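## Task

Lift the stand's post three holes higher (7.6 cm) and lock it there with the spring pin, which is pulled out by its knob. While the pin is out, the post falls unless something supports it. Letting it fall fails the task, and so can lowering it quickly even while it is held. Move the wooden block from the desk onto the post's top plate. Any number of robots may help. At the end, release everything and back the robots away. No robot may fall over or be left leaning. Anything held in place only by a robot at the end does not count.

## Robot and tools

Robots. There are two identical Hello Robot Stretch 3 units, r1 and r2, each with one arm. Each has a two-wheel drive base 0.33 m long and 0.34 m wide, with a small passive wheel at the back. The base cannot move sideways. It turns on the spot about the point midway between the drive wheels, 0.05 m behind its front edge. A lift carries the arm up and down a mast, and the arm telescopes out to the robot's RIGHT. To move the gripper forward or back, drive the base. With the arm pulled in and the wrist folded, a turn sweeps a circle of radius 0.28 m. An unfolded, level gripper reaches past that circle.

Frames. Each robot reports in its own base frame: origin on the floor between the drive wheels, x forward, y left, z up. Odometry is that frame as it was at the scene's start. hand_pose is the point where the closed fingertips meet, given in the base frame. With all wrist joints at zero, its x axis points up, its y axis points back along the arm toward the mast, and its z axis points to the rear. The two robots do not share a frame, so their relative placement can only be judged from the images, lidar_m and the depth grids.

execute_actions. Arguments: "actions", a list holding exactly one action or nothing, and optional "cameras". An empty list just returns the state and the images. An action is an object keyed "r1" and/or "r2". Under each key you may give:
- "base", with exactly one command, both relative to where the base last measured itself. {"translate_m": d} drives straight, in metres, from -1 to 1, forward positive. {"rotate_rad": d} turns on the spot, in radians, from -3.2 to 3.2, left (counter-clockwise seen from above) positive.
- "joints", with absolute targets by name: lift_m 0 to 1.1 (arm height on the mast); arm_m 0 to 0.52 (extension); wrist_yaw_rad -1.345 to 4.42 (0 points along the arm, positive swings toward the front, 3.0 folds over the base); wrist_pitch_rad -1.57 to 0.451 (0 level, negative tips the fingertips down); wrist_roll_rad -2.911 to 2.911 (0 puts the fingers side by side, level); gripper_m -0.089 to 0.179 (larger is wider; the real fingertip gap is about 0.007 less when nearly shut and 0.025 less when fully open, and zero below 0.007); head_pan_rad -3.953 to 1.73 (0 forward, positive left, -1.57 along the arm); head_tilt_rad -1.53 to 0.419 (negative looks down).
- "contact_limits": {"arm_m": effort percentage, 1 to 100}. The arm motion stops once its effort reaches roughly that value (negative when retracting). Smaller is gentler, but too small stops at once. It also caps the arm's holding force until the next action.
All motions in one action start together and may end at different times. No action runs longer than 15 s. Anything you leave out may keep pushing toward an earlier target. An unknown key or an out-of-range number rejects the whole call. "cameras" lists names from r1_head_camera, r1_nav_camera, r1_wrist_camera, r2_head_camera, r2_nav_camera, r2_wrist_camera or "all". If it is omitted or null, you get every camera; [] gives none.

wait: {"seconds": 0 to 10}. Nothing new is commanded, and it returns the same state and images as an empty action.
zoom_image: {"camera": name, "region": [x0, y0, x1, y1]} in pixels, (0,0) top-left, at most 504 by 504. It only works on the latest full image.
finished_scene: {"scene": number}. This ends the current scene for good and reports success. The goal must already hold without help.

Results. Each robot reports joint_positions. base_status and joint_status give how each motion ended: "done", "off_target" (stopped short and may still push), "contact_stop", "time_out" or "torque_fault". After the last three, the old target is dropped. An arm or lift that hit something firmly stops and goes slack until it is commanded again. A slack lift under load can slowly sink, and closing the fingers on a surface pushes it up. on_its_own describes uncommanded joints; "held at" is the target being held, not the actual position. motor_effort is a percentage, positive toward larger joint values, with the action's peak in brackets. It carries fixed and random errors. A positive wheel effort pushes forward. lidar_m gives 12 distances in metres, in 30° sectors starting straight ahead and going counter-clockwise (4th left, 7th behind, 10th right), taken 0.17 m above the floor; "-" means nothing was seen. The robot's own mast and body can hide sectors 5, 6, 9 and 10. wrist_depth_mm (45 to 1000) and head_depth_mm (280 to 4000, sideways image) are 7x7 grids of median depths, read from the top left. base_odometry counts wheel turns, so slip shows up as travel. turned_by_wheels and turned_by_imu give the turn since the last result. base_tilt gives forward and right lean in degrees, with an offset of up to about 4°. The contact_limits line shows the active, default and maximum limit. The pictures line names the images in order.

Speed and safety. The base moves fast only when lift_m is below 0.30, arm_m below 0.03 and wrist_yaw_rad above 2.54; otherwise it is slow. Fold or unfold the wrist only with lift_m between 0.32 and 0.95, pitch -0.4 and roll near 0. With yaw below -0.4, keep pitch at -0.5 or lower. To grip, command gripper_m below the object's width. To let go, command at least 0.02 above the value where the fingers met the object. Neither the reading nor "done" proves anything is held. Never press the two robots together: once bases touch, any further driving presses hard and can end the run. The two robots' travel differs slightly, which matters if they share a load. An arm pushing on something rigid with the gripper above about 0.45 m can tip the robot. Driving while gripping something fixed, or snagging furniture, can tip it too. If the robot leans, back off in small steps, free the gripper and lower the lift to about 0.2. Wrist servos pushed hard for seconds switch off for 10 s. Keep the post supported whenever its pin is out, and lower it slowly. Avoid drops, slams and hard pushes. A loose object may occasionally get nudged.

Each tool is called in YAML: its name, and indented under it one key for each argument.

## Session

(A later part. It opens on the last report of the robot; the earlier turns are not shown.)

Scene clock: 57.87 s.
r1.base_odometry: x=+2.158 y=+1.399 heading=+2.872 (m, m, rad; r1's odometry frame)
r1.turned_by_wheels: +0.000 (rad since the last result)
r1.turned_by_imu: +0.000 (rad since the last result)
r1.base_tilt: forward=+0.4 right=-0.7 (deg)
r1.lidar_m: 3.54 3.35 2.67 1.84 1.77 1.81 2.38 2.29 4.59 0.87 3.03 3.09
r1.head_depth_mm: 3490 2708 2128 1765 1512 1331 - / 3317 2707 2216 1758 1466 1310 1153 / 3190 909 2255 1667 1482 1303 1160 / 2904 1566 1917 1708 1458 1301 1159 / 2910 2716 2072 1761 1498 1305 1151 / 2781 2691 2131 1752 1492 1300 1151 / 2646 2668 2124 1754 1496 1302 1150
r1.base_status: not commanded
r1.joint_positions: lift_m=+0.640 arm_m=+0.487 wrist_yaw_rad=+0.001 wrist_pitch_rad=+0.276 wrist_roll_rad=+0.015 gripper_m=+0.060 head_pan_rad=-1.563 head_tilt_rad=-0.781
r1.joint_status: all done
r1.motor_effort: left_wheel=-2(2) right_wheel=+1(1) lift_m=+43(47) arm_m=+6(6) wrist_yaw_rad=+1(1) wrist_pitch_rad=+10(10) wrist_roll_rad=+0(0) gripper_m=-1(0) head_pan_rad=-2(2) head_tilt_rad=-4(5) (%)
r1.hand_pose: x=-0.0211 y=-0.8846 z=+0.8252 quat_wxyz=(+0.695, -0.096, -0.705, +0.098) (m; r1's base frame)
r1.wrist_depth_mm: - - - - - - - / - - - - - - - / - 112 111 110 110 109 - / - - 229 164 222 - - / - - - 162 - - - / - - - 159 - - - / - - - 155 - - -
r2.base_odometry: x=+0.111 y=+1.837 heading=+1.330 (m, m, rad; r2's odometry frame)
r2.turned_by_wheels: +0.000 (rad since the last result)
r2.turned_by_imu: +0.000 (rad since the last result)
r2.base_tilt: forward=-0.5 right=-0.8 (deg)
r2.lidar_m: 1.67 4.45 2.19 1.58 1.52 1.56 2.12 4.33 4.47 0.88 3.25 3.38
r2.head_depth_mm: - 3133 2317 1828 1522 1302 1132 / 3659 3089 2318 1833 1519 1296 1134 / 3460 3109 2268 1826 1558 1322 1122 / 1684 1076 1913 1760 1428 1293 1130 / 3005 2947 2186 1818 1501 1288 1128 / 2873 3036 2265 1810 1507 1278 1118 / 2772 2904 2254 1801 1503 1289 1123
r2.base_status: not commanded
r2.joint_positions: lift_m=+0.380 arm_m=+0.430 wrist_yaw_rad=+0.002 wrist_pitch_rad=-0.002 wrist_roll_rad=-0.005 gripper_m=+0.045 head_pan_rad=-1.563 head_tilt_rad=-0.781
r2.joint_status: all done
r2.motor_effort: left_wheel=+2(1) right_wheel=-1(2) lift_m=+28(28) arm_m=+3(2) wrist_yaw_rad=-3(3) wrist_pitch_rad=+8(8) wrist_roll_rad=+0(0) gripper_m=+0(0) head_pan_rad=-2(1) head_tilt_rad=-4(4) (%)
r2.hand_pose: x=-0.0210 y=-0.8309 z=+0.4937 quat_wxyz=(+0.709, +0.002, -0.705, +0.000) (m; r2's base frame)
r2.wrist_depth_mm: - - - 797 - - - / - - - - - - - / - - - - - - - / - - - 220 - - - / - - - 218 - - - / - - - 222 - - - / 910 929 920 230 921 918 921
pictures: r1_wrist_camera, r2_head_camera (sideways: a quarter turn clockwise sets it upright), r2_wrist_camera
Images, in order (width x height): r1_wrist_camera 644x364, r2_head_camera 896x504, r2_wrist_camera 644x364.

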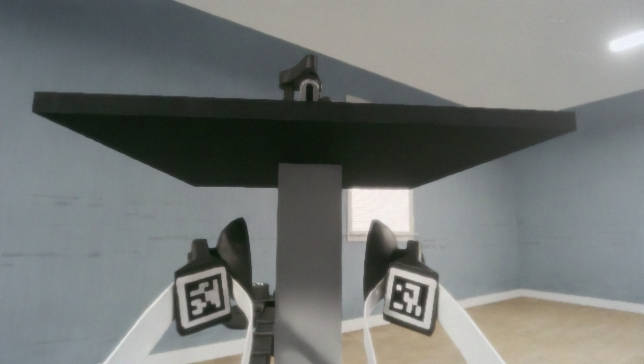

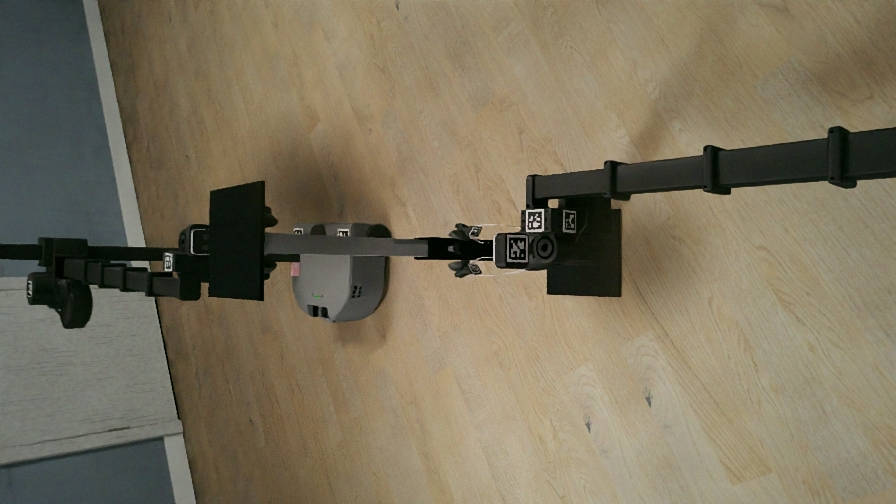

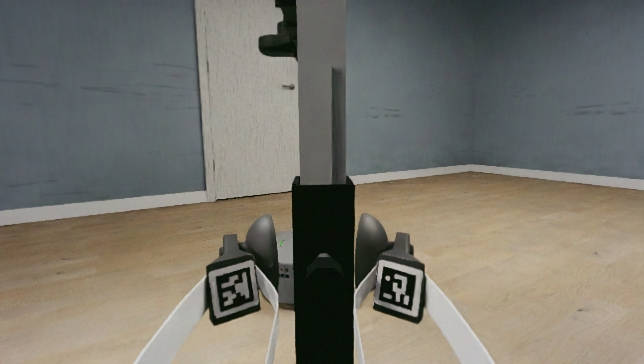

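execute_actions:
  actions:
    - {"r1":{"joints":{"arm_m":0.482,"lift_m":0.668}},"r2":{"base":{"translate_m":-0.003},"joints":{"lift_m":0.364,"gripper_m":0.032}}}
  cameras: []

execute_actions:
  actions:
    - {"r1":{"joints":{"lift_m":0.674}},"r2":{"joints":{"arm_m":0.465},"contact_limits":{"arm_m":15}}}
  cameras: ["r2_head_camera","r1_wrist_camera","r2_wrist_camera"]

Scene clock: 62.23 s.
r1.base_odometry: x=+2.158 y=+1.399 heading=+2.872 (m, m, rad; r1's odometry frame)
r1.turned_by_wheels: +0.000 (rad since the last result)
r1.turned_by_imu: +0.001 (rad since the last result)
r1.base_tilt: forward=+0.5 right=-0.6 (deg)
r1.lidar_m: 3.55 3.35 2.68 1.85 1.77 1.81 2.37 2.29 4.56 0.87 3.02 3.10
r1.head_depth_mm: 3501 2718 2137 1763 1502 1344 - / 3338 2690 2276 1718 1502 1311 1154 / 3241 911 - 1678 1486 1307 1154 / 2934 1577 1928 1721 1469 1299 1155 / 2953 2716 2057 1757 1493 1304 1157 / 2813 2677 2126 1747 1496 1303 1152 / 2654 2680 2122 1752 1500 1302 1153
r1.base_status: not commanded
r1.joint_positions: lift_m=+0.668 arm_m=+0.482 wrist_yaw_rad=+0.001 wrist_pitch_rad=+0.269 wrist_roll_rad=+0.015 gripper_m=+0.060 head_pan_rad=-1.563 head_tilt_rad=-0.781
r1.joint_status: all done
r1.motor_effort: left_wheel=-2(2) right_wheel=+2(1) lift_m=+46(47) arm_m=-6(5) wrist_yaw_rad=+0(1) wrist_pitch_rad=+14(15) wrist_roll_rad=+0(0) gripper_m=+0(1) head_pan_rad=-2(2) head_tilt_rad=-4(4) (%)
r1.hand_pose: x=-0.0211 y=-0.8808 z=+0.8511 quat_wxyz=(+0.696, -0.093, -0.706, +0.096) (m; r1's base frame)
r1.wrist_depth_mm: - - - - - - - / - - - - - - - / - - - - - - - / - - - - - - - / - - - 165 - - - / - - - 162 - - - / - - - 159 - - -
r2.base_odometry: x=+0.110 y=+1.834 heading=+1.330 (m, m, rad; r2's odometry frame)
r2.turned_by_wheels: +0.000 (rad since the last result)
r2.turned_by_imu: +0.001 (rad since the last result)
r2.base_tilt: forward=-0.5 right=-0.8 (deg)
r2.lidar_m: 1.67 4.44 2.18 1.58 1.52 1.57 2.11 4.33 4.45 0.88 3.27 3.35
r2.head_depth_mm: - 3117 2311 1830 1508 1301 1133 / 3686 3146 2298 1823 1519 1304 1129 / 3483 3110 2319 1834 1544 1313 1130 / 1714 1035 1959 1838 1431 1291 1126 / 2947 2920 2189 1814 1510 1282 1124 / 2873 3047 2262 1799 1508 1282 1124 / 2770 2915 2261 1801 1505 1279 1125
r2.base_status: done
r2.joint_positions: lift_m=+0.364 arm_m=+0.430 wrist_yaw_rad=+0.002 wrist_pitch_rad=-0.002 wrist_roll_rad=-0.005 gripper_m=+0.032 head_pan_rad=-1.563 head_tilt_rad=-0.781
r2.joint_status: all done
r2.motor_effort: left_wheel=+1(2) right_wheel=-1(6) lift_m=+16(24) arm_m=+3(3) wrist_yaw_rad=-3(3) wrist_pitch_rad=+8(8) wrist_roll_rad=+0(0) gripper_m=+0(62) head_pan_rad=-3(2) head_tilt_rad=-5(3) (%)
r2.hand_pose: x=-0.0210 y=-0.8309 z=+0.4785 quat_wxyz=(+0.709, +0.002, -0.705, +0.000) (m; r2's base frame)
r2.wrist_depth_mm: - - - 207 - - - / - - - 210 - - - / - - - 217 - - - / - - - 213 - - - / - - - 215 - - - / - - - 223 - - - / 884 885 905 230 908 880 911
pictures: none
No camera images: the call's "cameras" was empty. Leave "cameras" out to get every camera's image.

Scene clock: 63.53 s.
r1.base_odometry: x=+2.158 y=+1.399 heading=+2.872 (m, m, rad; r1's odometry frame)
r1.turned_by_wheels: +0.000 (rad since the last result)
r1.turned_by_imu: +0.000 (rad since the last result)
r1.base_tilt: forward=+0.4 right=-0.6 (deg)
r1.lidar_m: 3.55 3.35 2.67 1.85 1.77 1.81 2.37 2.29 4.57 0.88 3.03 3.11
r1.head_depth_mm: 3502 2700 2139 1760 1499 1334 - / 3380 2722 2262 1711 1482 1306 1158 / 3178 909 - 1712 1485 1309 1159 / 2950 1616 1928 1715 1458 1298 1156 / 2892 2690 2067 1753 1502 1304 1154 / 2798 2694 2126 1742 1490 1298 1155 / 2673 2698 2134 1746 1489 1299 1153
r1.base_status: not commanded
r1.joint_positions: lift_m=+0.674 arm_m=+0.482 wrist_yaw_rad=+0.001 wrist_pitch_rad=+0.249 wrist_roll_rad=+0.015 gripper_m=+0.060 head_pan_rad=-1.563 head_tilt_rad=-0.781
r1.joint_status: all done
r1.motor_effort: left_wheel=-2(2) right_wheel=+1(1) lift_m=+48(49) arm_m=-4(5) wrist_yaw_rad=+0(1) wrist_pitch_rad=+23(24) wrist_roll_rad=+0(0) gripper_m=+1(0) head_pan_rad=-2(2) head_tilt_rad=-5(4) (%)
r1.hand_pose: x=-0.0211 y=-0.8815 z=+0.8520 quat_wxyz=(+0.697, -0.086, -0.707, +0.089) (m; r1's base frame)
r1.wrist_depth_mm: - - - - - - - / - - - - - - - / - - - - - - - / - - - - - - - / - - - 164 - - - / - - - 162 - - - / - - - 159 - - -
r2.base_odometry: x=+0.110 y=+1.834 heading=+1.330 (m, m, rad; r2's odometry frame)
r2.turned_by_wheels: +0.000 (rad since the last result)
r2.turned_by_imu: +0.000 (rad since the last result)
r2.base_tilt: forward=-0.5 right=-0.8 (deg)
r2.lidar_m: 1.67 4.43 2.18 1.58 1.52 1.56 2.12 4.32 4.47 0.88 3.27 3.36
r2.head_depth_mm: - 3131 2339 1831 1523 1301 1134 / 3690 3130 2296 1833 1517 1294 1127 / 3470 3082 2301 1817 1512 1313 1133 / 1711 1032 1944 1828 1441 1287 1127 / 2981 2930 2197 1813 1512 1289 1123 / 2878 3045 2265 1807 1503 1285 1124 / 2769 2911 2265 1805 1492 1281 1121
r2.base_status: not commanded
r2.joint_positions: lift_m=+0.364 arm_m=+0.465 wrist_yaw_rad=+0.000 wrist_pitch_rad=-0.002 wrist_roll_rad=-0.005 gripper_m=+0.032 head_pan_rad=-1.563 head_tilt_rad=-0.781
r2.joint_status: all done
r2.motor_effort: left_wheel=+1(0) right_wheel=-1(1) lift_m=+16(16) arm_m=+4(3) wrist_yaw_rad=+0(3) wrist_pitch_rad=+8(8) wrist_roll_rad=+0(0) gripper_m=-1(0) head_pan_rad=-3(2) head_tilt_rad=-3(3) (%)
r2.contact_limits: arm_m 15 (drawing in: default 26, maximum 43; extending or still: default 36, maximum 59)
r2.hand_pose: x=-0.0215 y=-0.8659 z=+0.4785 quat_wxyz=(+0.709, +0.001, -0.705, -0.001) (m; r2's base frame)
r2.wrist_depth_mm: - - - 173 - - - / - - - 178 - - - / - - - 181 - - - / - - - 177 - - - / - - - 180 - - - / - - - 147 - - - / 891 883 913 191 912 874 865
pictures: r1_wrist_camera, r2_head_camera (sideways: a quarter turn clockwise sets it upright), r2_wrist_camera
Images, in order (width x height): r1_wrist_camera 644x364, r2_head_camera 896x504, r2_wrist_camera 644x364.

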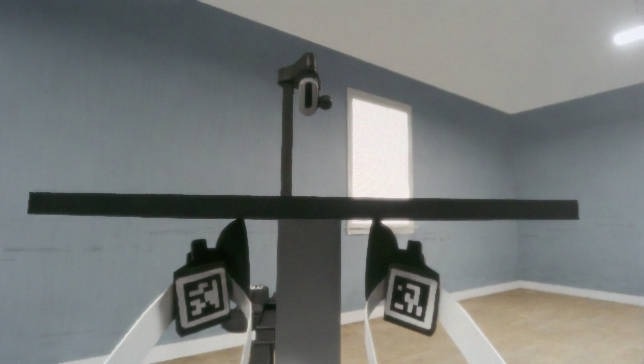

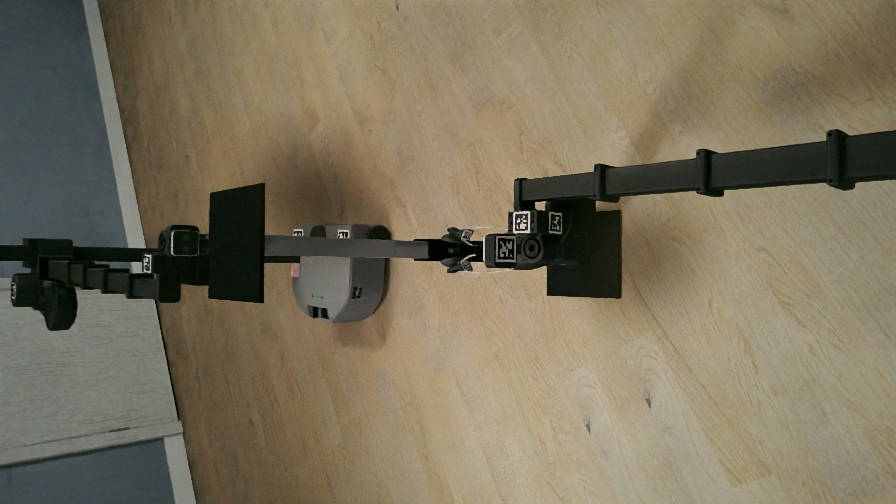

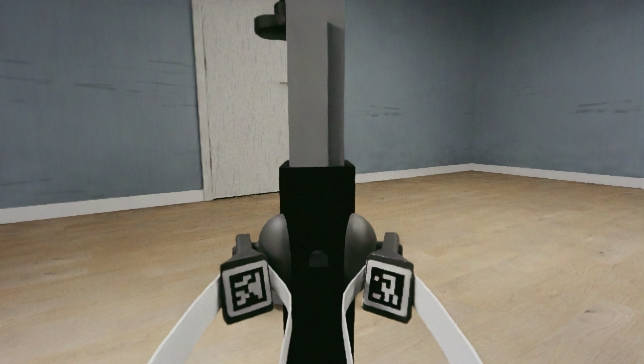

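execute_actions:
  actions:
    - {"r1":{"joints":{"lift_m":0.680}},"r2":{"joints":{"arm_m":0.458}}}
  cameras: []

execute_actions:
  actions:
    - {"r1":{"joints":{"lift_m":0.685}},"r2":{"joints":{"lift_m":0.355,"arm_m":0.460}}}
  cameras: ["r2_wrist_camera"]

Scene clock: 67.07 s.
r1.base_odometry: x=+2.158 y=+1.399 heading=+2.872 (m, m, rad; r1's odometry frame)
r1.turned_by_wheels: +0.000 (rad since the last result)
r1.turned_by_imu: +0.001 (rad since the last result)
r1.base_tilt: forward=+0.5 right=-0.5 (deg)
r1.lidar_m: 3.54 3.35 2.67 1.85 1.77 1.81 2.37 2.29 4.56 0.87 3.02 3.10
r1.head_depth_mm: 3570 2705 2136 1760 1500 - - / 3360 2720 2259 1712 1465 1301 1154 / 3160 908 - 1724 1492 1306 1159 / 2923 1599 1923 1711 1472 1307 1160 / 2902 2695 2083 1757 1493 1308 1156 / 2815 2707 2131 1754 1492 1294 1155 / 2666 2699 2128 1748 1495 1296 1159
r1.base_status: not commanded
r1.joint_positions: lift_m=+0.679 arm_m=+0.482 wrist_yaw_rad=+0.001 wrist_pitch_rad=+0.228 wrist_roll_rad=+0.015 gripper_m=+0.060 head_pan_rad=-1.563 head_tilt_rad=-0.781
r1.joint_status: all done
r1.motor_effort: left_wheel=-2(2) right_wheel=+2(2) lift_m=+50(50) arm_m=-3(4) wrist_yaw_rad=-1(1) wrist_pitch_rad=+32(34) wrist_roll_rad=+0(0) gripper_m=+0(0) head_pan_rad=-2(2) head_tilt_rad=-4(4) (%)
r1.hand_pose: x=-0.0211 y=-0.8822 z=+0.8528 quat_wxyz=(+0.698, -0.079, -0.707, +0.081) (m; r1's base frame)
r1.wrist_depth_mm: - - - - - - - / - - - - - - - / - - - - - - - / - - - - - - - / - - - 163 103 - - / - - - 162 - - - / - - - 160 - - -
r2.base_odometry: x=+0.110 y=+1.834 heading=+1.330 (m, m, rad; r2's odometry frame)
r2.turned_by_wheels: +0.000 (rad since the last result)
r2.turned_by_imu: +0.000 (rad since the last result)
r2.base_tilt: forward=-0.4 right=-0.8 (deg)
r2.lidar_m: 1.67 4.45 2.18 1.58 1.52 1.56 2.11 4.32 4.48 0.88 3.25 3.37
r2.head_depth_mm: - 3108 2317 1833 1519 1306 1137 / 3749 3123 2333 1830 1521 1299 1132 / 3467 3084 2305 1827 1517 1320 1130 / 1688 1028 1953 1792 1436 1286 1129 / 2983 2934 2181 1803 1509 1286 1125 / 2914 3011 2257 1813 1510 1284 1124 / 2775 2915 2251 1808 1496 1288 1119
r2.base_status: not commanded
r2.joint_positions: lift_m=+0.364 arm_m=+0.458 wrist_yaw_rad=+0.000 wrist_pitch_rad=-0.002 wrist_roll_rad=-0.005 gripper_m=+0.032 head_pan_rad=-1.563 head_tilt_rad=-0.781
r2.joint_status: all done
r2.motor_effort: left_wheel=+0(1) right_wheel=-1(2) lift_m=+16(16) arm_m=-4(5) wrist_yaw_rad=+0(1) wrist_pitch_rad=+8(8) wrist_roll_rad=+0(0) gripper_m=+0(0) head_pan_rad=-2(2) head_tilt_rad=-4(3) (%)
r2.hand_pose: x=-0.0215 y=-0.8594 z=+0.4785 quat_wxyz=(+0.709, +0.001, -0.705, -0.001) (m; r2's base frame)
r2.wrist_depth_mm: - - - 180 - - - / - - - 183 - - - / - - - 188 - - - / - - - 185 - - - / - - - 187 - - - / - - - 155 - - - / 898 895 885 198 883 892 871
pictures: none
No camera images: the call's "cameras" was empty. Leave "cameras" out to get every camera's image.

Scene clock: 67.77 s.
r1.base_odometry: x=+2.158 y=+1.399 heading=+2.872 (m, m, rad; r1's odometry frame)
r1.turned_by_wheels: +0.000 (rad since the last result)
r1.turned_by_imu: +0.000 (rad since the last result)
r1.base_tilt: forward=+0.5 right=-0.6 (deg)
r1.lidar_m: 3.52 3.35 2.67 1.85 1.77 1.80 2.38 2.30 4.58 0.87 3.02 3.11
r1.head_depth_mm: 3523 2681 2135 1757 1501 - - / 3331 2710 2265 1714 1466 1308 1159 / 3191 911 - 1689 1486 1298 1150 / 2956 1626 1919 1709 1461 1301 1155 / 2910 2718 2049 1747 1486 1307 1151 / 2797 2726 2150 1753 1489 1301 1155 / 2684 2688 2120 1755 1496 1295 1152
r1.base_status: not commanded
r1.joint_positions: lift_m=+0.684 arm_m=+0.482 wrist_yaw_rad=+0.001 wrist_pitch_rad=+0.212 wrist_roll_rad=+0.015 gripper_m=+0.060 head_pan_rad=-1.563 head_tilt_rad=-0.781
r1.joint_status: all done
r1.on_its_own: wrist_pitch_rad is at rest, and its effort (+40) is outside its rest range (-20 to +32)
r1.motor_effort: left_wheel=-2(2) right_wheel=+2(2) lift_m=+51(51) arm_m=-2(3) wrist_yaw_rad=-1(0) wrist_pitch_rad=+40(41) wrist_roll_rad=+0(0) gripper_m=+1(0) head_pan_rad=-3(2) head_tilt_rad=-4(4) (%)
r1.hand_pose: x=-0.0211 y=-0.8827 z=+0.8534 quat_wxyz=(+0.698, -0.073, -0.708, +0.075) (m; r1's base frame)
r1.wrist_depth_mm: - - - - - - - / - - - - - - - / - - - - - - - / - - - - - - - / - - 97 162 102 - - / - - - 161 - - - / - - - 160 - - -
r2.base_odometry: x=+0.110 y=+1.834 heading=+1.330 (m, m, rad; r2's odometry frame)
r2.turned_by_wheels: +0.000 (rad since the last result)
r2.turned_by_imu: +0.000 (rad since the last result)
r2.base_tilt: forward=-0.5 right=-0.8 (deg)
r2.lidar_m: 1.67 4.45 2.19 1.57 1.52 1.57 2.12 4.32 4.48 0.88 3.28 3.37
r2.head_depth_mm: - 3120 2314 1862 1523 1298 1138 / 3683 3078 2294 1815 1518 1297 1141 / 3406 3075 2304 1841 1511 1304 1124 / 1696 1030 1965 1828 1443 1297 1130 / 2961 2953 2207 1808 1513 1286 1123 / 2900 3046 2269 1824 1493 1289 1122 / 2741 2928 2246 1799 1501 1282 1120
r2.base_status: not commanded
r2.joint_positions: lift_m=+0.355 arm_m=+0.460 wrist_yaw_rad=+0.000 wrist_pitch_rad=-0.002 wrist_roll_rad=-0.005 gripper_m=+0.032 head_pan_rad=-1.563 head_tilt_rad=-0.781
r2.joint_status: all done
r2.motor_effort: left_wheel=+1(1) right_wheel=-1(1) lift_m=+16(15) arm_m=+3(2) wrist_yaw_rad=-1(0) wrist_pitch_rad=+8(8) wrist_roll_rad=+0(0) gripper_m=+0(1) head_pan_rad=-2(2) head_tilt_rad=-4(4) (%)
r2.hand_pose: x=-0.0215 y=-0.8609 z=+0.4695 quat_wxyz=(+0.709, +0.001, -0.705, -0.001) (m; r2's base frame)
r2.wrist_depth_mm: - - - 178 - - - / - - - 183 - - - / - - - 185 - - - / - - - 182 - - - / - - - 184 - - - / - - - 189 - - - / 893 892 881 196 869 879 879
pictures: r2_wrist_camera
Images, in order (width x height): r2_wrist_camera 644x364.

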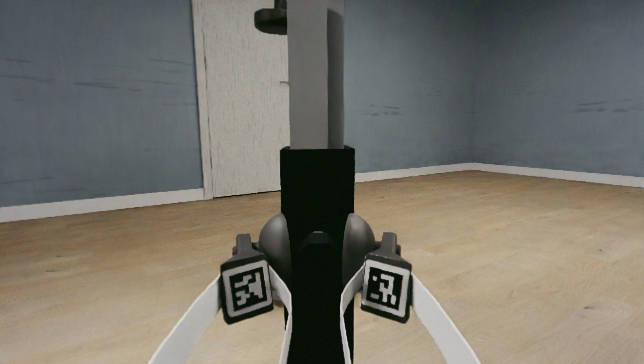

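execute_actions:
  actions:
    - {"r1":{"joints":{"lift_m":0.690}},"r2":{"joints":{"gripper_m":-0.089}}}
  cameras: []

execute_actions:
  actions:
    - {"r2":{"joints":{"arm_m":0.452},"contact_limits":{"arm_m":43}}}
  cameras: []

execute_actions:
  actions:
    - {"r1":{"joints":{"lift_m":0.699}}}
  cameras: ["r2_head_camera","r2_wrist_camera"]

Scene clock: 74.03 s.
r1.base_odometry: x=+2.158 y=+1.399 heading=+2.872 (m, m, rad; r1's odometry frame)
r1.turned_by_wheels: +0.000 (rad since the last result)
r1.turned_by_imu: +0.001 (rad since the last result)
r1.base_tilt: forward=+0.4 right=-0.6 (deg)
r1.lidar_m: 3.54 3.35 2.67 1.84 1.77 1.81 2.38 2.29 4.58 0.87 3.02 3.09
r1.head_depth_mm: 3545 2708 2119 1767 1514 - - / 3353 2702 2278 1717 1488 1302 1161 / 3216 903 - 1720 1488 1299 1155 / 2942 1619 1935 1717 1467 1302 1156 / 2926 2698 2076 1746 1499 1302 1150 / 2778 2693 2122 1760 1487 1300 1155 / 2632 2707 2107 1756 1494 1306 1153
r1.base_status: not commanded
r1.joint_positions: lift_m=+0.689 arm_m=+0.482 wrist_yaw_rad=+0.001 wrist_pitch_rad=+0.200 wrist_roll_rad=+0.015 gripper_m=+0.060 head_pan_rad=-1.563 head_tilt_rad=-0.781
r1.joint_status: all done
r1.on_its_own: wrist_pitch_rad is at rest, and its effort (+46) is outside its rest range (-20 to +32)
r1.motor_effort: left_wheel=-2(2) right_wheel=+1(2) lift_m=+52(54) arm_m=-1(2) wrist_yaw_rad=+0(1) wrist_pitch_rad=+46(48) wrist_roll_rad=-1(1) gripper_m=+0(1) head_pan_rad=-2(2) head_tilt_rad=-5(4) (%)
r1.hand_pose: x=-0.0211 y=-0.8830 z=+0.8554 quat_wxyz=(+0.699, -0.069, -0.709, +0.071) (m; r1's base frame)
r1.wrist_depth_mm: - - - - - - - / - - - - - - - / - - - - - - - / - - - - - - - / - - 97 162 101 - - / - - - 161 - - - / - - - 160 - - -
r2.base_odometry: x=+0.110 y=+1.834 heading=+1.330 (m, m, rad; r2's odometry frame)
r2.turned_by_wheels: +0.000 (rad since the last result)
r2.turned_by_imu: +0.000 (rad since the last result)
r2.base_tilt: forward=-0.5 right=-0.8 (deg)
r2.lidar_m: 1.67 4.44 2.19 1.58 1.52 1.56 2.12 4.32 4.49 0.88 3.25 3.36
r2.head_depth_mm: - 3169 2294 1844 1520 1298 1134 / 3670 3126 2317 1832 1513 1294 1135 / 3412 3108 2276 1842 1516 1305 1124 / 1674 1028 1954 1820 1434 1294 1129 / 2947 3034 2189 1816 1507 1281 1128 / 2866 3041 2270 1810 1504 1280 1127 / 2778 2910 2268 1807 1505 1278 1115
r2.base_status: not commanded
r2.joint_positions: lift_m=+0.355 arm_m=+0.460 wrist_yaw_rad=+0.000 wrist_pitch_rad=-0.002 wrist_roll_rad=-0.005 gripper_m=-0.087 head_pan_rad=-1.563 head_tilt_rad=-0.781
r2.joint_status: all done
r2.motor_effort: left_wheel=+0(1) right_wheel=+1(1) lift_m=+16(16) arm_m=+3(3) wrist_yaw_rad=+0(1) wrist_pitch_rad=+8(8) wrist_roll_rad=+0(0) gripper_m=-40(100) head_pan_rad=-2(2) head_tilt_rad=-4(4) (%)
r2.hand_pose: x=-0.0215 y=-0.8609 z=+0.4695 quat_wxyz=(+0.709, +0.001, -0.705, -0.001) (m; r2's base frame)
r2.wrist_depth_mm: - - - 178 - - - / - - - 183 - - - / - - - 185 - - - / - - - 182 - - - / - - - 184 - - - / - - - 191 - - - / 902 896 825 196 862 876 853
pictures: none
No camera images: the call's "cameras" was empty. Leave "cameras" out to get every camera's image.

Scene clock: 75.17 s.
r1.base_odometry: x=+2.158 y=+1.399 heading=+2.872 (m, m, rad; r1's odometry frame)
r1.turned_by_wheels: +0.000 (rad since the last result)
r1.turned_by_imu: +0.000 (rad since the last result)
r1.base_tilt: forward=+0.4 right=-0.6 (deg)
r1.lidar_m: 3.55 3.36 2.67 1.84 1.77 1.80 2.37 2.30 4.56 0.87 3.01 3.10
r1.head_depth_mm: 3518 2715 2137 1768 1520 - - / 3362 2737 2254 1725 1478 1308 1154 / 3178 907 - 1715 1480 1305 1157 / 2938 1625 1914 1719 1470 1302 1153 / 2934 2705 2049 1747 1492 1301 1156 / 2797 2673 2113 1769 1497 1302 1155 / 2661 2674 2130 1756 1484 1301 1152
r1.base_status: not commanded
r1.joint_positions: lift_m=+0.689 arm_m=+0.482 wrist_yaw_rad=+0.001 wrist_pitch_rad=+0.200 wrist_roll_rad=+0.015 gripper_m=+0.060 head_pan_rad=-1.563 head_tilt_rad=-0.781
r1.joint_status: not commanded
r1.on_its_own: wrist_pitch_rad is at rest, and its effort (+46) is outside its rest range (-20 to +32)
r1.motor_effort: left_wheel=-2(2) right_wheel=+1(2) lift_m=+52(52) arm_m=-1(1) wrist_yaw_rad=+0(1) wrist_pitch_rad=+46(46) wrist_roll_rad=-1(0) gripper_m=+0(0) head_pan_rad=-2(2) head_tilt_rad=-4(4) (%)
r1.hand_pose: x=-0.0211 y=-0.8830 z=+0.8554 quat_wxyz=(+0.699, -0.069, -0.709, +0.071) (m; r1's base frame)
r1.wrist_depth_mm: - - - - - - - / - - - - - - - / - - - - - - - / - - - - - - - / - - 97 161 101 - - / - - - 161 - - - / - - - 160 - - -
r2.base_odometry: x=+0.110 y=+1.834 heading=+1.330 (m, m, rad; r2's odometry frame)
r2.turned_by_wheels: +0.000 (rad since the last result)
r2.turned_by_imu: +0.001 (rad since the last result)
r2.base_tilt: forward=-0.5 right=-0.8 (deg)
r2.lidar_m: 1.67 4.44 2.18 1.58 1.53 1.56 2.11 4.31 4.48 0.88 3.25 3.37
r2.head_depth_mm: - 3134 2305 1842 1527 1298 1135 / 3669 3100 2329 1835 1511 1298 1131 / 3437 3116 2276 1838 1525 1302 1129 / 1649 1035 1947 1819 1431 1300 1128 / 2968 3043 2200 1827 1508 1286 1121 / 2882 3060 2259 1795 1504 1284 1118 / 2739 2883 2256 1816 1506 1283 1125
r2.base_status: not commanded
r2.joint_positions: lift_m=+0.355 arm_m=+0.454 wrist_yaw_rad=-0.001 wrist_pitch_rad=+0.001 wrist_roll_rad=-0.005 gripper_m=-0.080 head_pan_rad=-1.563 head_tilt_rad=-0.781
r2.joint_status: all done
r2.on_its_own: gripper_m is held at -0.082, not at your -0.089, by its stall guard, which is still easing; arm_m is at rest, and its effort (-21) is outside its rest range (-14 to +14)
r2.motor_effort: left_wheel=+1(3) right_wheel=-1(2) lift_m=+17(17) arm_m=-21(25) wrist_yaw_rad=+1(3) wrist_pitch_rad=+7(8) wrist_roll_rad=+0(0) gripper_m=-33(41) head_pan_rad=-4(2) head_tilt_rad=-2(4) (%)
r2.contact_limits: arm_m 43 (drawing in: default 26, maximum 43; extending or still: default 36, maximum 59)
r2.hand_pose: x=-0.0218 y=-0.8549 z=+0.4703 quat_wxyz=(+0.709, -0.001, -0.705, +0.000) (m; r2's base frame)
r2.wrist_depth_mm: - - - 184 - - - / - - - 187 - - - / - - - 190 - - - / - - - 188 - - - / - - - 190 - - - / - - - 152 - - - / 906 874 885 202 873 880 873
pictures: none
No camera images: the call's "cameras" was empty. Leave "cameras" out to get every camera's image.

Scene clock: 75.87 s.
r1.base_odometry: x=+2.158 y=+1.399 heading=+2.872 (m, m, rad; r1's odometry frame)
r1.turned_by_wheels: +0.000 (rad since the last result)
r1.turned_by_imu: +0.000 (rad since the last result)
r1.base_tilt: forward=+0.4 right=-0.5 (deg)
r1.lidar_m: 3.54 3.34 2.67 1.84 1.77 1.81 2.38 2.30 4.59 0.87 3.02 3.07
r1.head_depth_mm: 3504 2750 2131 1804 1523 - - / 3336 2709 2294 1765 1500 1289 1157 / 3281 900 - 1721 1480 1306 1157 / 2955 1475 1926 1713 1457 1305 1150 / 2936 2700 2066 1755 1493 1300 1154 / 2774 2682 2126 1757 1486 1295 1152 / 2639 2699 2124 1759 1488 1304 1153
r1.base_status: not commanded
r1.joint_positions: lift_m=+0.698 arm_m=+0.482 wrist_yaw_rad=+0.001 wrist_pitch_rad=+0.196 wrist_roll_rad=+0.015 gripper_m=+0.060 head_pan_rad=-1.563 head_tilt_rad=-0.781
r1.joint_status: all done
r1.on_its_own: wrist_pitch_rad is at rest, and its effort (+48) is outside its rest range (-20 to +32)
r1.motor_effort: left_wheel=-2(2) right_wheel=+1(2) lift_m=+53(53) arm_m=-1(0) wrist_yaw_rad=-2(0) wrist_pitch_rad=+48(48) wrist_roll_rad=+0(0) gripper_m=-1(0) head_pan_rad=-2(2) head_tilt_rad=-4(5) (%)
r1.hand_pose: x=-0.0211 y=-0.8831 z=+0.8634 quat_wxyz=(+0.699, -0.068, -0.709, +0.070) (m; r1's base frame)
r1.wrist_depth_mm: - - - - - - - / - - - - - - - / - - - - - - - / - - - - - - - / - - 97 161 101 - - / - - - 162 - - - / - - - 159 - - -
r2.base_odometry: x=+0.110 y=+1.834 heading=+1.330 (m, m, rad; r2's odometry frame)
r2.turned_by_wheels: +0.000 (rad since the last result)
r2.turned_by_imu: +0.000 (rad since the last result)
r2.base_tilt: forward=-0.6 right=-0.8 (deg)
r2.lidar_m: 1.67 4.45 2.18 1.58 1.52 1.56 2.11 4.32 4.49 0.88 3.26 3.37
r2.head_depth_mm: - 3138 2326 1838 1528 1294 1132 / 3658 3133 2289 1827 1508 1291 1137 / 3444 3061 2286 1819 1536 1289 1130 / 1687 1008 1952 1814 1430 1294 1126 / 2953 3060 2197 1811 1504 1289 1130 / 2908 3053 2270 1809 1509 1291 1125 / 2762 2914 2243 1780 1512 1281 1126
r2.base_status: not commanded
r2.joint_positions: lift_m=+0.355 arm_m=+0.454 wrist_yaw_rad=-0.001 wrist_pitch_rad=+0.001 wrist_roll_rad=-0.005 gripper_m=-0.077 head_pan_rad=-1.563 head_tilt_rad=-0.781
r2.joint_status: not commanded
r2.on_its_own: gripper_m is held at -0.079, not at your -0.089, by its stall guard, which is still easing; arm_m is at rest, and its effort (-20) is outside its rest range (-14 to +14)
r2.motor_effort: left_wheel=+1(1) right_wheel=-1(0) lift_m=+17(17) arm_m=-20(21) wrist_yaw_rad=+1(1) wrist_pitch_rad=+7(7) wrist_roll_rad=+0(0) gripper_m=-34(36) head_pan_rad=-3(2) head_tilt_rad=-5(4) (%)
r2.hand_pose: x=-0.0218 y=-0.8548 z=+0.4703 quat_wxyz=(+0.709, -0.001, -0.705, +0.000) (m; r2's base frame)
r2.wrist_depth_mm: - - - 184 - - - / - - - 187 - - - / - - - 190 - - - / - - - 187 - - - / - - - 189 - - - / - - - 175 - - - / 885 904 905 203 893 864 887
pictures: r2_head_camera (sideways: a quarter turn clockwise sets it upright), r2_wrist_camera
Images, in order (width x height): r2_head_camera 896x504, r2_wrist_camera 644x364.

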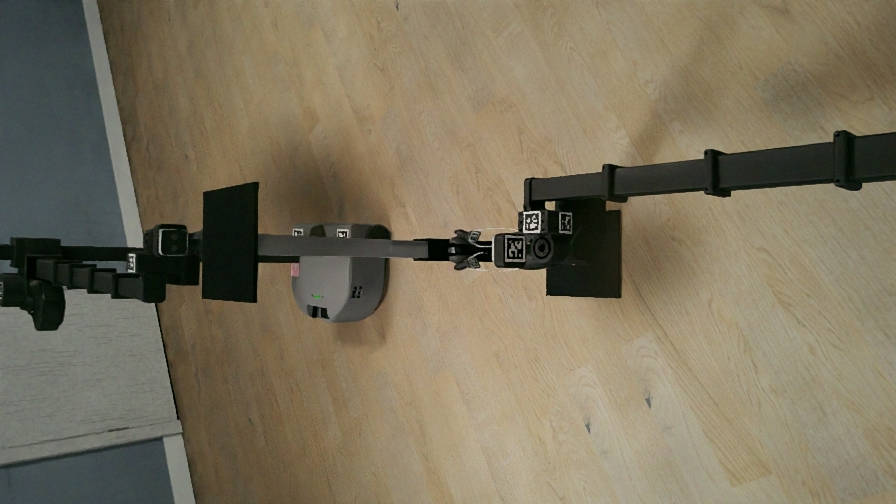

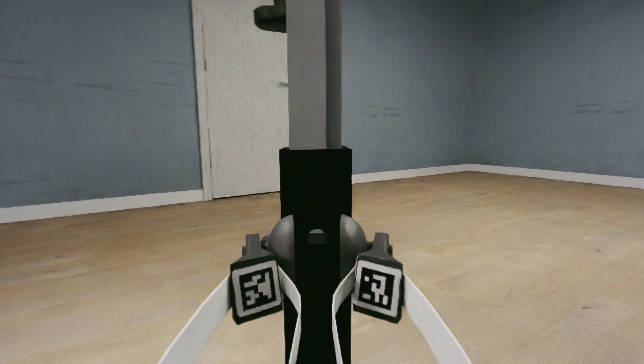

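execute_actions:
  actions:
    - {"r1":{"joints":{"lift_m":0.767}},"r2":{"joints":{"gripper_m":-0.088,"arm_m":0.455},"contact_limits":{"arm_m":43}}}
  cameras: []

execute_actions:
  actions:
    - {"r2":{"joints":{"gripper_m":0.045}}}
  cameras: []

execute_actions:
  actions:
    - {"r1":{"joints":{"lift_m":0.755}},"r2":{"joints":{"arm_m":0.35}}}
  cameras: ["r2_head_camera"]

Scene clock: 80.40 s.
r1.base_odometry: x=+2.158 y=+1.399 heading=+2.872 (m, m, rad; r1's odometry frame)
r1.turned_by_wheels: +0.000 (rad since the last result)
r1.turned_by_imu: +0.001 (rad since the last result)
r1.base_tilt: forward=+0.3 right=-0.8 (deg)
r1.lidar_m: 3.56 3.36 2.67 1.85 1.77 1.81 2.37 2.29 4.56 0.87 3.02 3.10
r1.head_depth_mm: 3541 2701 2166 - - - 1159 / 3319 2814 - 1755 1493 1300 1152 / 3199 802 1974 1706 1490 1304 1152 / 2913 1566 1911 1713 1471 1300 1156 / 2922 2705 2061 1756 1494 1302 1158 / 2794 2688 2121 1748 1499 1308 1155 / 2652 2682 2119 1755 1494 1301 1151
r1.base_status: not commanded
r1.joint_positions: lift_m=+0.766 arm_m=+0.482 wrist_yaw_rad=+0.001 wrist_pitch_rad=+0.194 wrist_roll_rad=+0.015 gripper_m=+0.060 head_pan_rad=-1.563 head_tilt_rad=-0.781
r1.joint_status: all done
r1.on_its_own: wrist_pitch_rad is at rest, and its effort (+48) is outside its rest range (-20 to +32)
r1.motor_effort: left_wheel=-2(2) right_wheel=+2(2) lift_m=+52(53) arm_m=-1(1) wrist_yaw_rad=+0(0) wrist_pitch_rad=+48(48) wrist_roll_rad=+0(0) gripper_m=-1(0) head_pan_rad=-2(1) head_tilt_rad=-3(4) (%)
r1.hand_pose: x=-0.0211 y=-0.8831 z=+0.9310 quat_wxyz=(+0.699, -0.067, -0.709, +0.069) (m; r1's base frame)
r1.wrist_depth_mm: - - - - - - - / - - - - - - - / - - - - - - - / - - - - - - - / - - 97 162 101 - - / - - - 161 - - - / - - - 159 - - -
r2.base_odometry: x=+0.110 y=+1.834 heading=+1.330 (m, m, rad; r2's odometry frame)
r2.turned_by_wheels: +0.000 (rad since the last result)
r2.turned_by_imu: +0.000 (rad since the last result)
r2.base_tilt: forward=-0.5 right=-0.8 (deg)
r2.lidar_m: 1.67 4.44 2.18 1.58 1.52 1.57 2.12 4.32 4.47 0.88 3.25 3.36
r2.head_depth_mm: - 3125 2318 1844 1517 1297 1139 / 3664 3158 2298 1840 1520 1301 1137 / 3491 2938 2283 1832 1536 1298 1125 / 1497 901 1947 1817 1426 1287 1126 / 2999 2935 2174 1802 1509 1288 1122 / 2910 3045 2256 1808 1505 1277 1117 / 2781 2922 2258 1807 1491 1285 1116
r2.base_status: not commanded
r2.joint_positions: lift_m=+0.355 arm_m=+0.456 wrist_yaw_rad=-0.001 wrist_pitch_rad=+0.001 wrist_roll_rad=-0.005 gripper_m=-0.083 head_pan_rad=-1.563 head_tilt_rad=-0.781
r2.joint_status: gripper_m off_target (ended at -0.083, target -0.088); the others done
r2.motor_effort: left_wheel=+1(2) right_wheel=-1(1) lift_m=+17(17) arm_m=-8(16) wrist_yaw_rad=+1(1) wrist_pitch_rad=+7(7) wrist_roll_rad=+0(0) gripper_m=-36(100) head_pan_rad=-2(2) head_tilt_rad=-4(5) (%)
r2.contact_limits: arm_m 43 (drawing in: default 26, maximum 43; extending or still: default 36, maximum 59)
r2.hand_pose: x=-0.0218 y=-0.8569 z=+0.4702 quat_wxyz=(+0.709, -0.001, -0.705, +0.000) (m; r2's base frame)
r2.wrist_depth_mm: - - - 182 - - - / - - - 186 - - - / - - - 189 - - - / - - - 185 - - - / - - - 188 - - - / - - - 150 - - - / 894 896 869 201 885 877 873
pictures: none
No camera images: the call's "cameras" was empty. Leave "cameras" out to get every camera's image.

Scene clock: 82.17 s.
r1.base_odometry: x=+2.158 y=+1.399 heading=+2.872 (m, m, rad; r1's odometry frame)
r1.turned_by_wheels: +0.000 (rad since the last result)
r1.turned_by_imu: +0.000 (rad since the last result)
r1.base_tilt: forward=+0.5 right=-0.5 (deg)
r1.lidar_m: 3.53 3.35 2.67 1.85 1.77 1.81 2.37 2.29 4.61 0.87 3.02 3.10
r1.head_depth_mm: 3511 2702 2171 - - - 1151 / 3371 2805 - 1762 1498 1308 1158 / 3225 804 1967 1704 1479 1302 1155 / 2947 1567 1882 1710 1458 1296 1154 / 2890 2689 2069 1757 1493 1304 1149 / 2789 2711 2134 1766 1496 1299 1155 / 2668 2708 2100 1751 1486 1296 1150
r1.base_status: not commanded
r1.joint_positions: lift_m=+0.766 arm_m=+0.482 wrist_yaw_rad=+0.001 wrist_pitch_rad=+0.194 wrist_roll_rad=+0.015 gripper_m=+0.060 head_pan_rad=-1.563 head_tilt_rad=-0.781
r1.joint_status: not commanded
r1.on_its_own: wrist_pitch_rad is at rest, and its effort (+48) is outside its rest range (-20 to +32)
r1.motor_effort: left_wheel=-2(2) right_wheel=+2(2) lift_m=+52(51) arm_m=+0(1) wrist_yaw_rad=-1(0) wrist_pitch_rad=+48(49) wrist_roll_rad=+0(0) gripper_m=+0(0) head_pan_rad=-2(2) head_tilt_rad=-4(4) (%)
r1.hand_pose: x=-0.0211 y=-0.8831 z=+0.9310 quat_wxyz=(+0.699, -0.067, -0.709, +0.069) (m; r1's base frame)
r1.wrist_depth_mm: - - - - - - - / - - - - - - - / - - - - - - - / - - - - - - - / - - 96 161 101 - - / - - - 161 - - - / - - - 160 - - -
r2.base_odometry: x=+0.110 y=+1.834 heading=+1.330 (m, m, rad; r2's odometry frame)
r2.turned_by_wheels: +0.000 (rad since the last result)
r2.turned_by_imu: +0.000 (rad since the last result)
r2.base_tilt: forward=-0.4 right=-0.8 (deg)
r2.lidar_m: 1.67 4.45 2.18 1.58 1.52 1.56 2.11 4.33 4.48 0.88 3.26 3.37
r2.head_depth_mm: - 3124 2298 1839 1521 1305 1136 / 3727 3134 2298 1826 1517 1295 1131 / 3463 2925 2307 1840 1545 1293 1129 / 1500 973 1936 1807 1430 1294 1126 / 3007 2960 2189 1808 1509 1283 1126 / 2871 3053 2263 1807 1508 1287 1127 / 2750 2912 2241 1790 1498 1282 1122
r2.base_status: not commanded
r2.joint_positions: lift_m=+0.355 arm_m=+0.455 wrist_yaw_rad=-0.002 wrist_pitch_rad=+0.000 wrist_roll_rad=-0.005 gripper_m=+0.045 head_pan_rad=-1.563 head_tilt_rad=-0.781
r2.joint_status: all done
r2.motor_effort: left_wheel=+0(1) right_wheel=+0(1) lift_m=+17(17) arm_m=-3(8) wrist_yaw_rad=+2(2) wrist_pitch_rad=+8(8) wrist_roll_rad=+0(0) gripper_m=+0(84) head_pan_rad=-3(2) head_tilt_rad=-5(4) (%)
r2.hand_pose: x=-0.0219 y=-0.8565 z=+0.4700 quat_wxyz=(+0.709, -0.001, -0.705, -0.001) (m; r2's base frame)
r2.wrist_depth_mm: - - - 182 - - - / - - - 187 - - - / - - - 189 - - - / - - - 186 - - - / - - - 189 - - - / - - - 196 - - - / 886 901 892 200 879 884 850
pictures: none
No camera images: the call's "cameras" was empty. Leave "cameras" out to get every camera's image.

Scene clock: 84.17 s.
r1.base_odometry: x=+2.158 y=+1.399 heading=+2.872 (m, m, rad; r1's odometry frame)
r1.turned_by_wheels: +0.000 (rad since the last result)
r1.turned_by_imu: +0.000 (rad since the last result)
r1.base_tilt: forward=+0.5 right=-0.7 (deg)
r1.lidar_m: 3.57 3.35 2.67 1.85 1.77 1.80 2.37 2.30 4.58 0.87 3.02 3.10
r1.head_depth_mm: 3513 2699 2132 1815 - - - / 3352 2712 - 1764 1498 1306 1155 / 3175 805 1931 1720 1479 1301 1150 / 2966 1529 1944 1716 1463 1302 1152 / 2892 2673 2075 1757 1495 1300 1154 / 2767 2675 2127 1752 1494 1301 1153 / 2644 2662 2128 1759 1492 1292 1150
r1.base_status: not commanded
r1.joint_positions: lift_m=+0.755 arm_m=+0.482 wrist_yaw_rad=+0.001 wrist_pitch_rad=+0.229 wrist_roll_rad=+0.015 gripper_m=+0.060 head_pan_rad=-1.563 head_tilt_rad=-0.781
r1.joint_status: all done
r1.motor_effort: left_wheel=-2(2) right_wheel=+3(2) lift_m=+31(46) arm_m=-1(0) wrist_yaw_rad=+1(0) wrist_pitch_rad=+32(48) wrist_roll_rad=-1(0) gripper_m=-1(1) head_pan_rad=-2(2) head_tilt_rad=-4(4) (%)
r1.hand_pose: x=-0.0211 y=-0.8820 z=+0.9286 quat_wxyz=(+0.698, -0.080, -0.707, +0.082) (m; r1's base frame)
r1.wrist_depth_mm: - - - - - - - / - - - - - - - / - - - - - - - / - - - - - - - / - - - 163 - - - / - - - 161 - - - / - - - 160 - - -
r2.base_odometry: x=+0.110 y=+1.834 heading=+1.330 (m, m, rad; r2's odometry frame)
r2.turned_by_wheels: +0.000 (rad since the last result)
r2.turned_by_imu: +0.000 (rad since the last result)
r2.base_tilt: forward=-0.6 right=-0.9 (deg)
r2.lidar_m: 1.67 4.44 2.19 1.58 1.52 1.56 2.11 4.30 4.49 0.88 3.25 3.36
r2.head_depth_mm: - 3134 2316 1836 1526 1305 1138 / 3693 3122 2300 1836 1521 1299 1130 / 3438 2978 2289 1841 1553 1292 1129 / 1522 970 1948 1799 1520 1290 1130 / 3024 3081 2196 1820 1502 1285 1127 / 2862 3072 2279 1805 1509 1284 1122 / 2751 2914 2258 1805 1510 1282 1124
r2.base_status: not commanded
r2.joint_positions: lift_m=+0.355 arm_m=+0.350 wrist_yaw_rad=-0.002 wrist_pitch_rad=+0.000 wrist_roll_rad=-0.005 gripper_m=+0.045 head_pan_rad=-1.563 head_tilt_rad=-0.781
r2.joint_status: all done
r2.motor_effort: left_wheel=+0(1) right_wheel=-1(1) lift_m=+17(17) arm_m=-3(4) wrist_yaw_rad=+1(2) wrist_pitch_rad=+8(8) wrist_roll_rad=+0(0) gripper_m=+0(1) head_pan_rad=-2(3) head_tilt_rad=-5(4) (%)
r2.hand_pose: x=-0.0219 y=-0.7515 z=+0.4700 quat_wxyz=(+0.709, -0.001, -0.705, -0.001) (m; r2's base frame)
r2.wrist_depth_mm: - - - - - - - / - - - - - - - / - - - - - - - / - - - 296 - - - / - - - 303 - - - / - - - - - - - / 896 876 893 804 875 871 880
pictures: r2_head_camera (sideways: a quarter turn clockwise sets it upright)
Images, in order (width x height): r2_head_camera 896x504.

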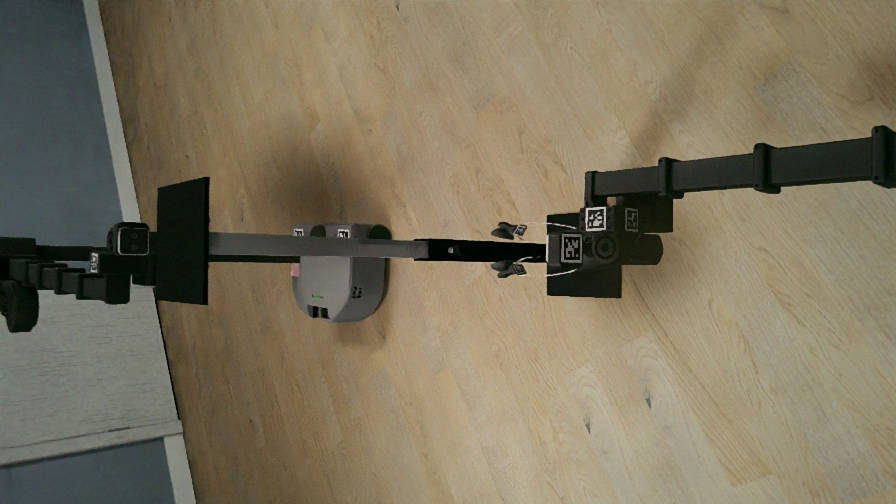

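Locked. Free r1, look for the block.

execute_actions:
  actions:
    - {"r1":{"joints":{"lift_m":0.735,"head_pan_rad":-2.3,"head_tilt_rad":-0.3}},"r2":{"joints":{"arm_m":0.0,"head_pan_rad":-0.1,"head_tilt_rad":-0.35}}}
  cameras: ["r2_head_camera","r1_wrist_camera"]

execute_actions:
  actions:
    - {"r1":{"joints":{"lift_m":0.72,"arm_m":0.0}},"r2":{"joints":{"lift_m":0.8}}}
  cameras: ["r1_head_camera"]

Scene clock: 91.23 s.
r1.base_odometry: x=+2.158 y=+1.399 heading=+2.872 (m, m, rad; r1's odometry frame)
r1.turned_by_wheels: +0.000 (rad since the last result)
r1.turned_by_imu: +0.001 (rad since the last result)
r1.base_tilt: forward=+0.3 right=-0.6 (deg)
r1.lidar_m: 3.55 3.35 2.67 1.84 1.77 1.81 2.37 2.29 4.60 0.87 3.01 3.09
r1.head_depth_mm: - - - 3698 2587 1924 1532 / - - - 3452 2597 1919 1538 / - - - 3371 2416 1912 1527 / - - - 3613 2556 1884 1527 / - - - 3833 2519 1897 1520 / - - - 3771 2505 1889 1507 / - - - 3740 2478 1884 1541
r1.base_status: not commanded
r1.joint_positions: lift_m=+0.735 arm_m=+0.482 wrist_yaw_rad=+0.001 wrist_pitch_rad=+0.274 wrist_roll_rad=+0.015 gripper_m=+0.060 head_pan_rad=-2.293 head_tilt_rad=-0.310
r1.joint_status: all done
r1.motor_effort: left_wheel=-2(2) right_wheel=+1(2) lift_m=+28(31) arm_m=-1(1) wrist_yaw_rad=+0(1) wrist_pitch_rad=+11(32) wrist_roll_rad=+0(0) gripper_m=+0(0) head_pan_rad=-2(27) head_tilt_rad=+4(32) (%)
r1.hand_pose: x=-0.0211 y=-0.8802 z=+0.9203 quat_wxyz=(+0.696, -0.095, -0.705, +0.098) (m; r1's base frame)
r1.wrist_depth_mm: - - - - - - - / - - - - - - - / - - - - - - - / - 120 118 116 113 152 - / - - - 166 - - - / - - - 163 - - - / - - - 160 - - -
r2.base_odometry: x=+0.110 y=+1.834 heading=+1.330 (m, m, rad; r2's odometry frame)
r2.turned_by_wheels: +0.000 (rad since the last result)
r2.turned_by_imu: +0.001 (rad since the last result)
r2.base_tilt: forward=-0.5 right=-0.9 (deg)
r2.lidar_m: 1.67 4.43 2.18 1.57 1.52 1.56 2.12 4.31 4.48 0.88 3.26 3.38
r2.head_depth_mm: 3232 3402 3513 3527 2430 1806 1431 / 3540 3724 - 3492 2438 1792 1423 / - - - 2995 2423 1796 1424 / - - - 1820 2180 1782 1419 / - - - 1813 2397 1797 1422 / - - - 2173 2415 1778 1408 / 3859 - - 3360 2404 1779 1411
r2.base_status: not commanded
r2.joint_positions: lift_m=+0.355 arm_m=+0.002 wrist_yaw_rad=-0.002 wrist_pitch_rad=+0.000 wrist_roll_rad=-0.005 gripper_m=+0.045 head_pan_rad=-0.107 head_tilt_rad=-0.359
r2.joint_status: all done
joint sent to its limit — the command would take r2.arm_m past its lower limit, so that joint was sent only as far as its limit.
r2.motor_effort: left_wheel=+0(0) right_wheel=+0(1) lift_m=+17(17) arm_m=-3(4) wrist_yaw_rad=+1(1) wrist_pitch_rad=+8(8) wrist_roll_rad=+0(0) gripper_m=+0(0) head_pan_rad=+2(32) head_tilt_rad=+3(28) (%)
r2.hand_pose: x=-0.0218 y=-0.4034 z=+0.4700 quat_wxyz=(+0.709, +0.000, -0.705, -0.001) (m; r2's base frame)
r2.wrist_depth_mm: - - - - - - - / - - - - - - - / - - - - - - - / - - - - - - - / - - - - - - - / - - - - - - - / 897 885 904 881 866 895 880
pictures: r1_wrist_camera, r2_head_camera (sideways: a quarter turn clockwise sets it upright)
Images, in order (width x height): r1_wrist_camera 644x364, r2_head_camera 896x504.

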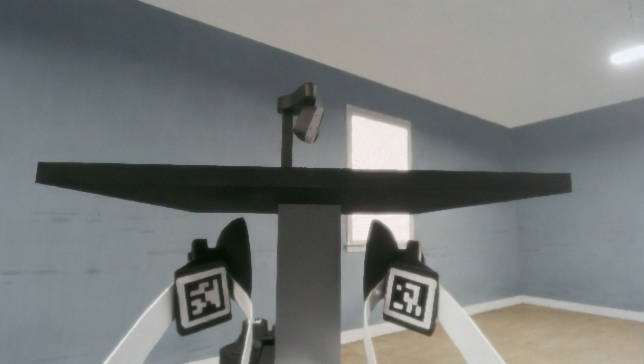

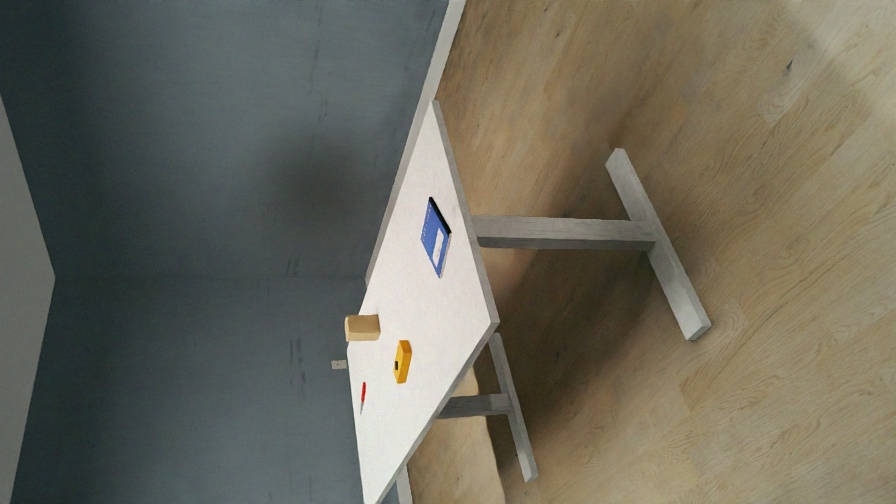

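Scene clock: 96.10 s.
r1.base_odometry: x=+2.158 y=+1.399 heading=+2.872 (m, m, rad; r1's odometry frame)
r1.turned_by_wheels: +0.000 (rad since the last result)
r1.turned_by_imu: +0.001 (rad since the last result)
r1.base_tilt: forward=+0.4 right=-0.5 (deg)
r1.lidar_m: 3.54 3.34 2.66 1.85 1.77 1.81 2.37 2.29 4.59 0.87 3.02 3.10
r1.head_depth_mm: - - - 3727 2612 1933 1542 / - - - 3396 2582 1928 1536 / - - - 3199 2429 1912 1532 / - - - 3540 2548 1899 1511 / - - - 3794 2534 1899 1517 / - - - 3804 2539 1883 1508 / - - - 3749 2495 1872 1506
r1.base_status: not commanded
r1.joint_positions: lift_m=+0.720 arm_m=+0.002 wrist_yaw_rad=+0.001 wrist_pitch_rad=+0.276 wrist_roll_rad=+0.015 gripper_m=+0.060 head_pan_rad=-2.293 head_tilt_rad=-0.310
r1.joint_status: all done
joint sent to its limit — the command would take r1.arm_m past its lower limit, so that joint was sent only as far as its limit.
r1.motor_effort: left_wheel=-2(2) right_wheel=+1(2) lift_m=+28(29) arm_m=-7(4) wrist_yaw_rad=+0(1) wrist_pitch_rad=+11(11) wrist_roll_rad=+0(0) gripper_m=+0(0) head_pan_rad=-2(2) head_tilt_rad=+5(5) (%)
r1.hand_pose: x=-0.0211 y=-0.4002 z=+0.9056 quat_wxyz=(+0.695, -0.096, -0.705, +0.098) (m; r1's base frame)
r1.wrist_depth_mm: - - - - - - - / - - - - - - - / - - - - - - - / - - - - - - - / - - - - - - - / - - - - - - - / - - - - - - -
r2.base_odometry: x=+0.110 y=+1.834 heading=+1.330 (m, m, rad; r2's odometry frame)
r2.turned_by_wheels: +0.000 (rad since the last result)
r2.turned_by_imu: +0.001 (rad since the last result)
r2.base_tilt: forward=-0.5 right=-0.9 (deg)
r2.lidar_m: 1.67 4.45 2.18 1.58 1.52 1.57 2.12 4.32 4.46 0.88 3.25 3.37
r2.head_depth_mm: 3178 3412 3523 3527 2418 1794 1432 / 3542 3745 - 3502 2415 1801 1422 / - - - 3029 2452 1789 1424 / - - - 1815 2179 1793 1422 / - - - 1830 2397 1771 1423 / - - - 2172 2405 1775 1407 / 3825 - - 3395 2376 1782 1403
r2.base_status: not commanded
r2.joint_positions: lift_m=+0.800 arm_m=+0.002 wrist_yaw_rad=-0.002 wrist_pitch_rad=+0.000 wrist_roll_rad=-0.005 gripper_m=+0.045 head_pan_rad=-0.107 head_tilt_rad=-0.359
r2.joint_status: all done
r2.motor_effort: left_wheel=+0(0) right_wheel=-1(1) lift_m=+28(28) arm_m=-3(3) wrist_yaw_rad=+0(1) wrist_pitch_rad=+8(8) wrist_roll_rad=+0(0) gripper_m=+1(0) head_pan_rad=+3(3) head_tilt_rad=+4(5) (%)
r2.hand_pose: x=-0.0218 y=-0.4034 z=+0.9143 quat_wxyz=(+0.709, +0.000, -0.705, -0.001) (m; r2's base frame)
r2.wrist_depth_mm: - - - - - - - / - - - - - - - / - - - - - - - / - - - - - - - / - - - - - - - / - - - - - - - / - - - - - - -
pictures: r1_head_camera (sideways: a quarter turn clockwise sets it upright)
Images, in order (width x height): r1_head_camera 896x504.

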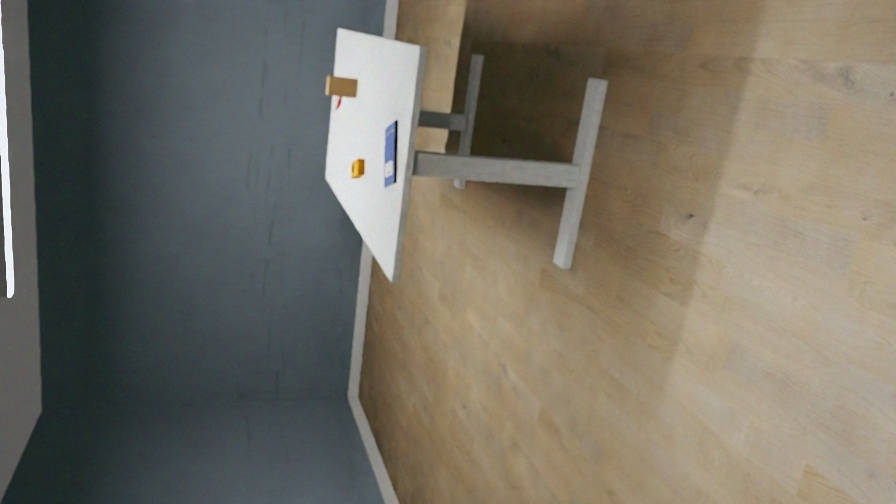

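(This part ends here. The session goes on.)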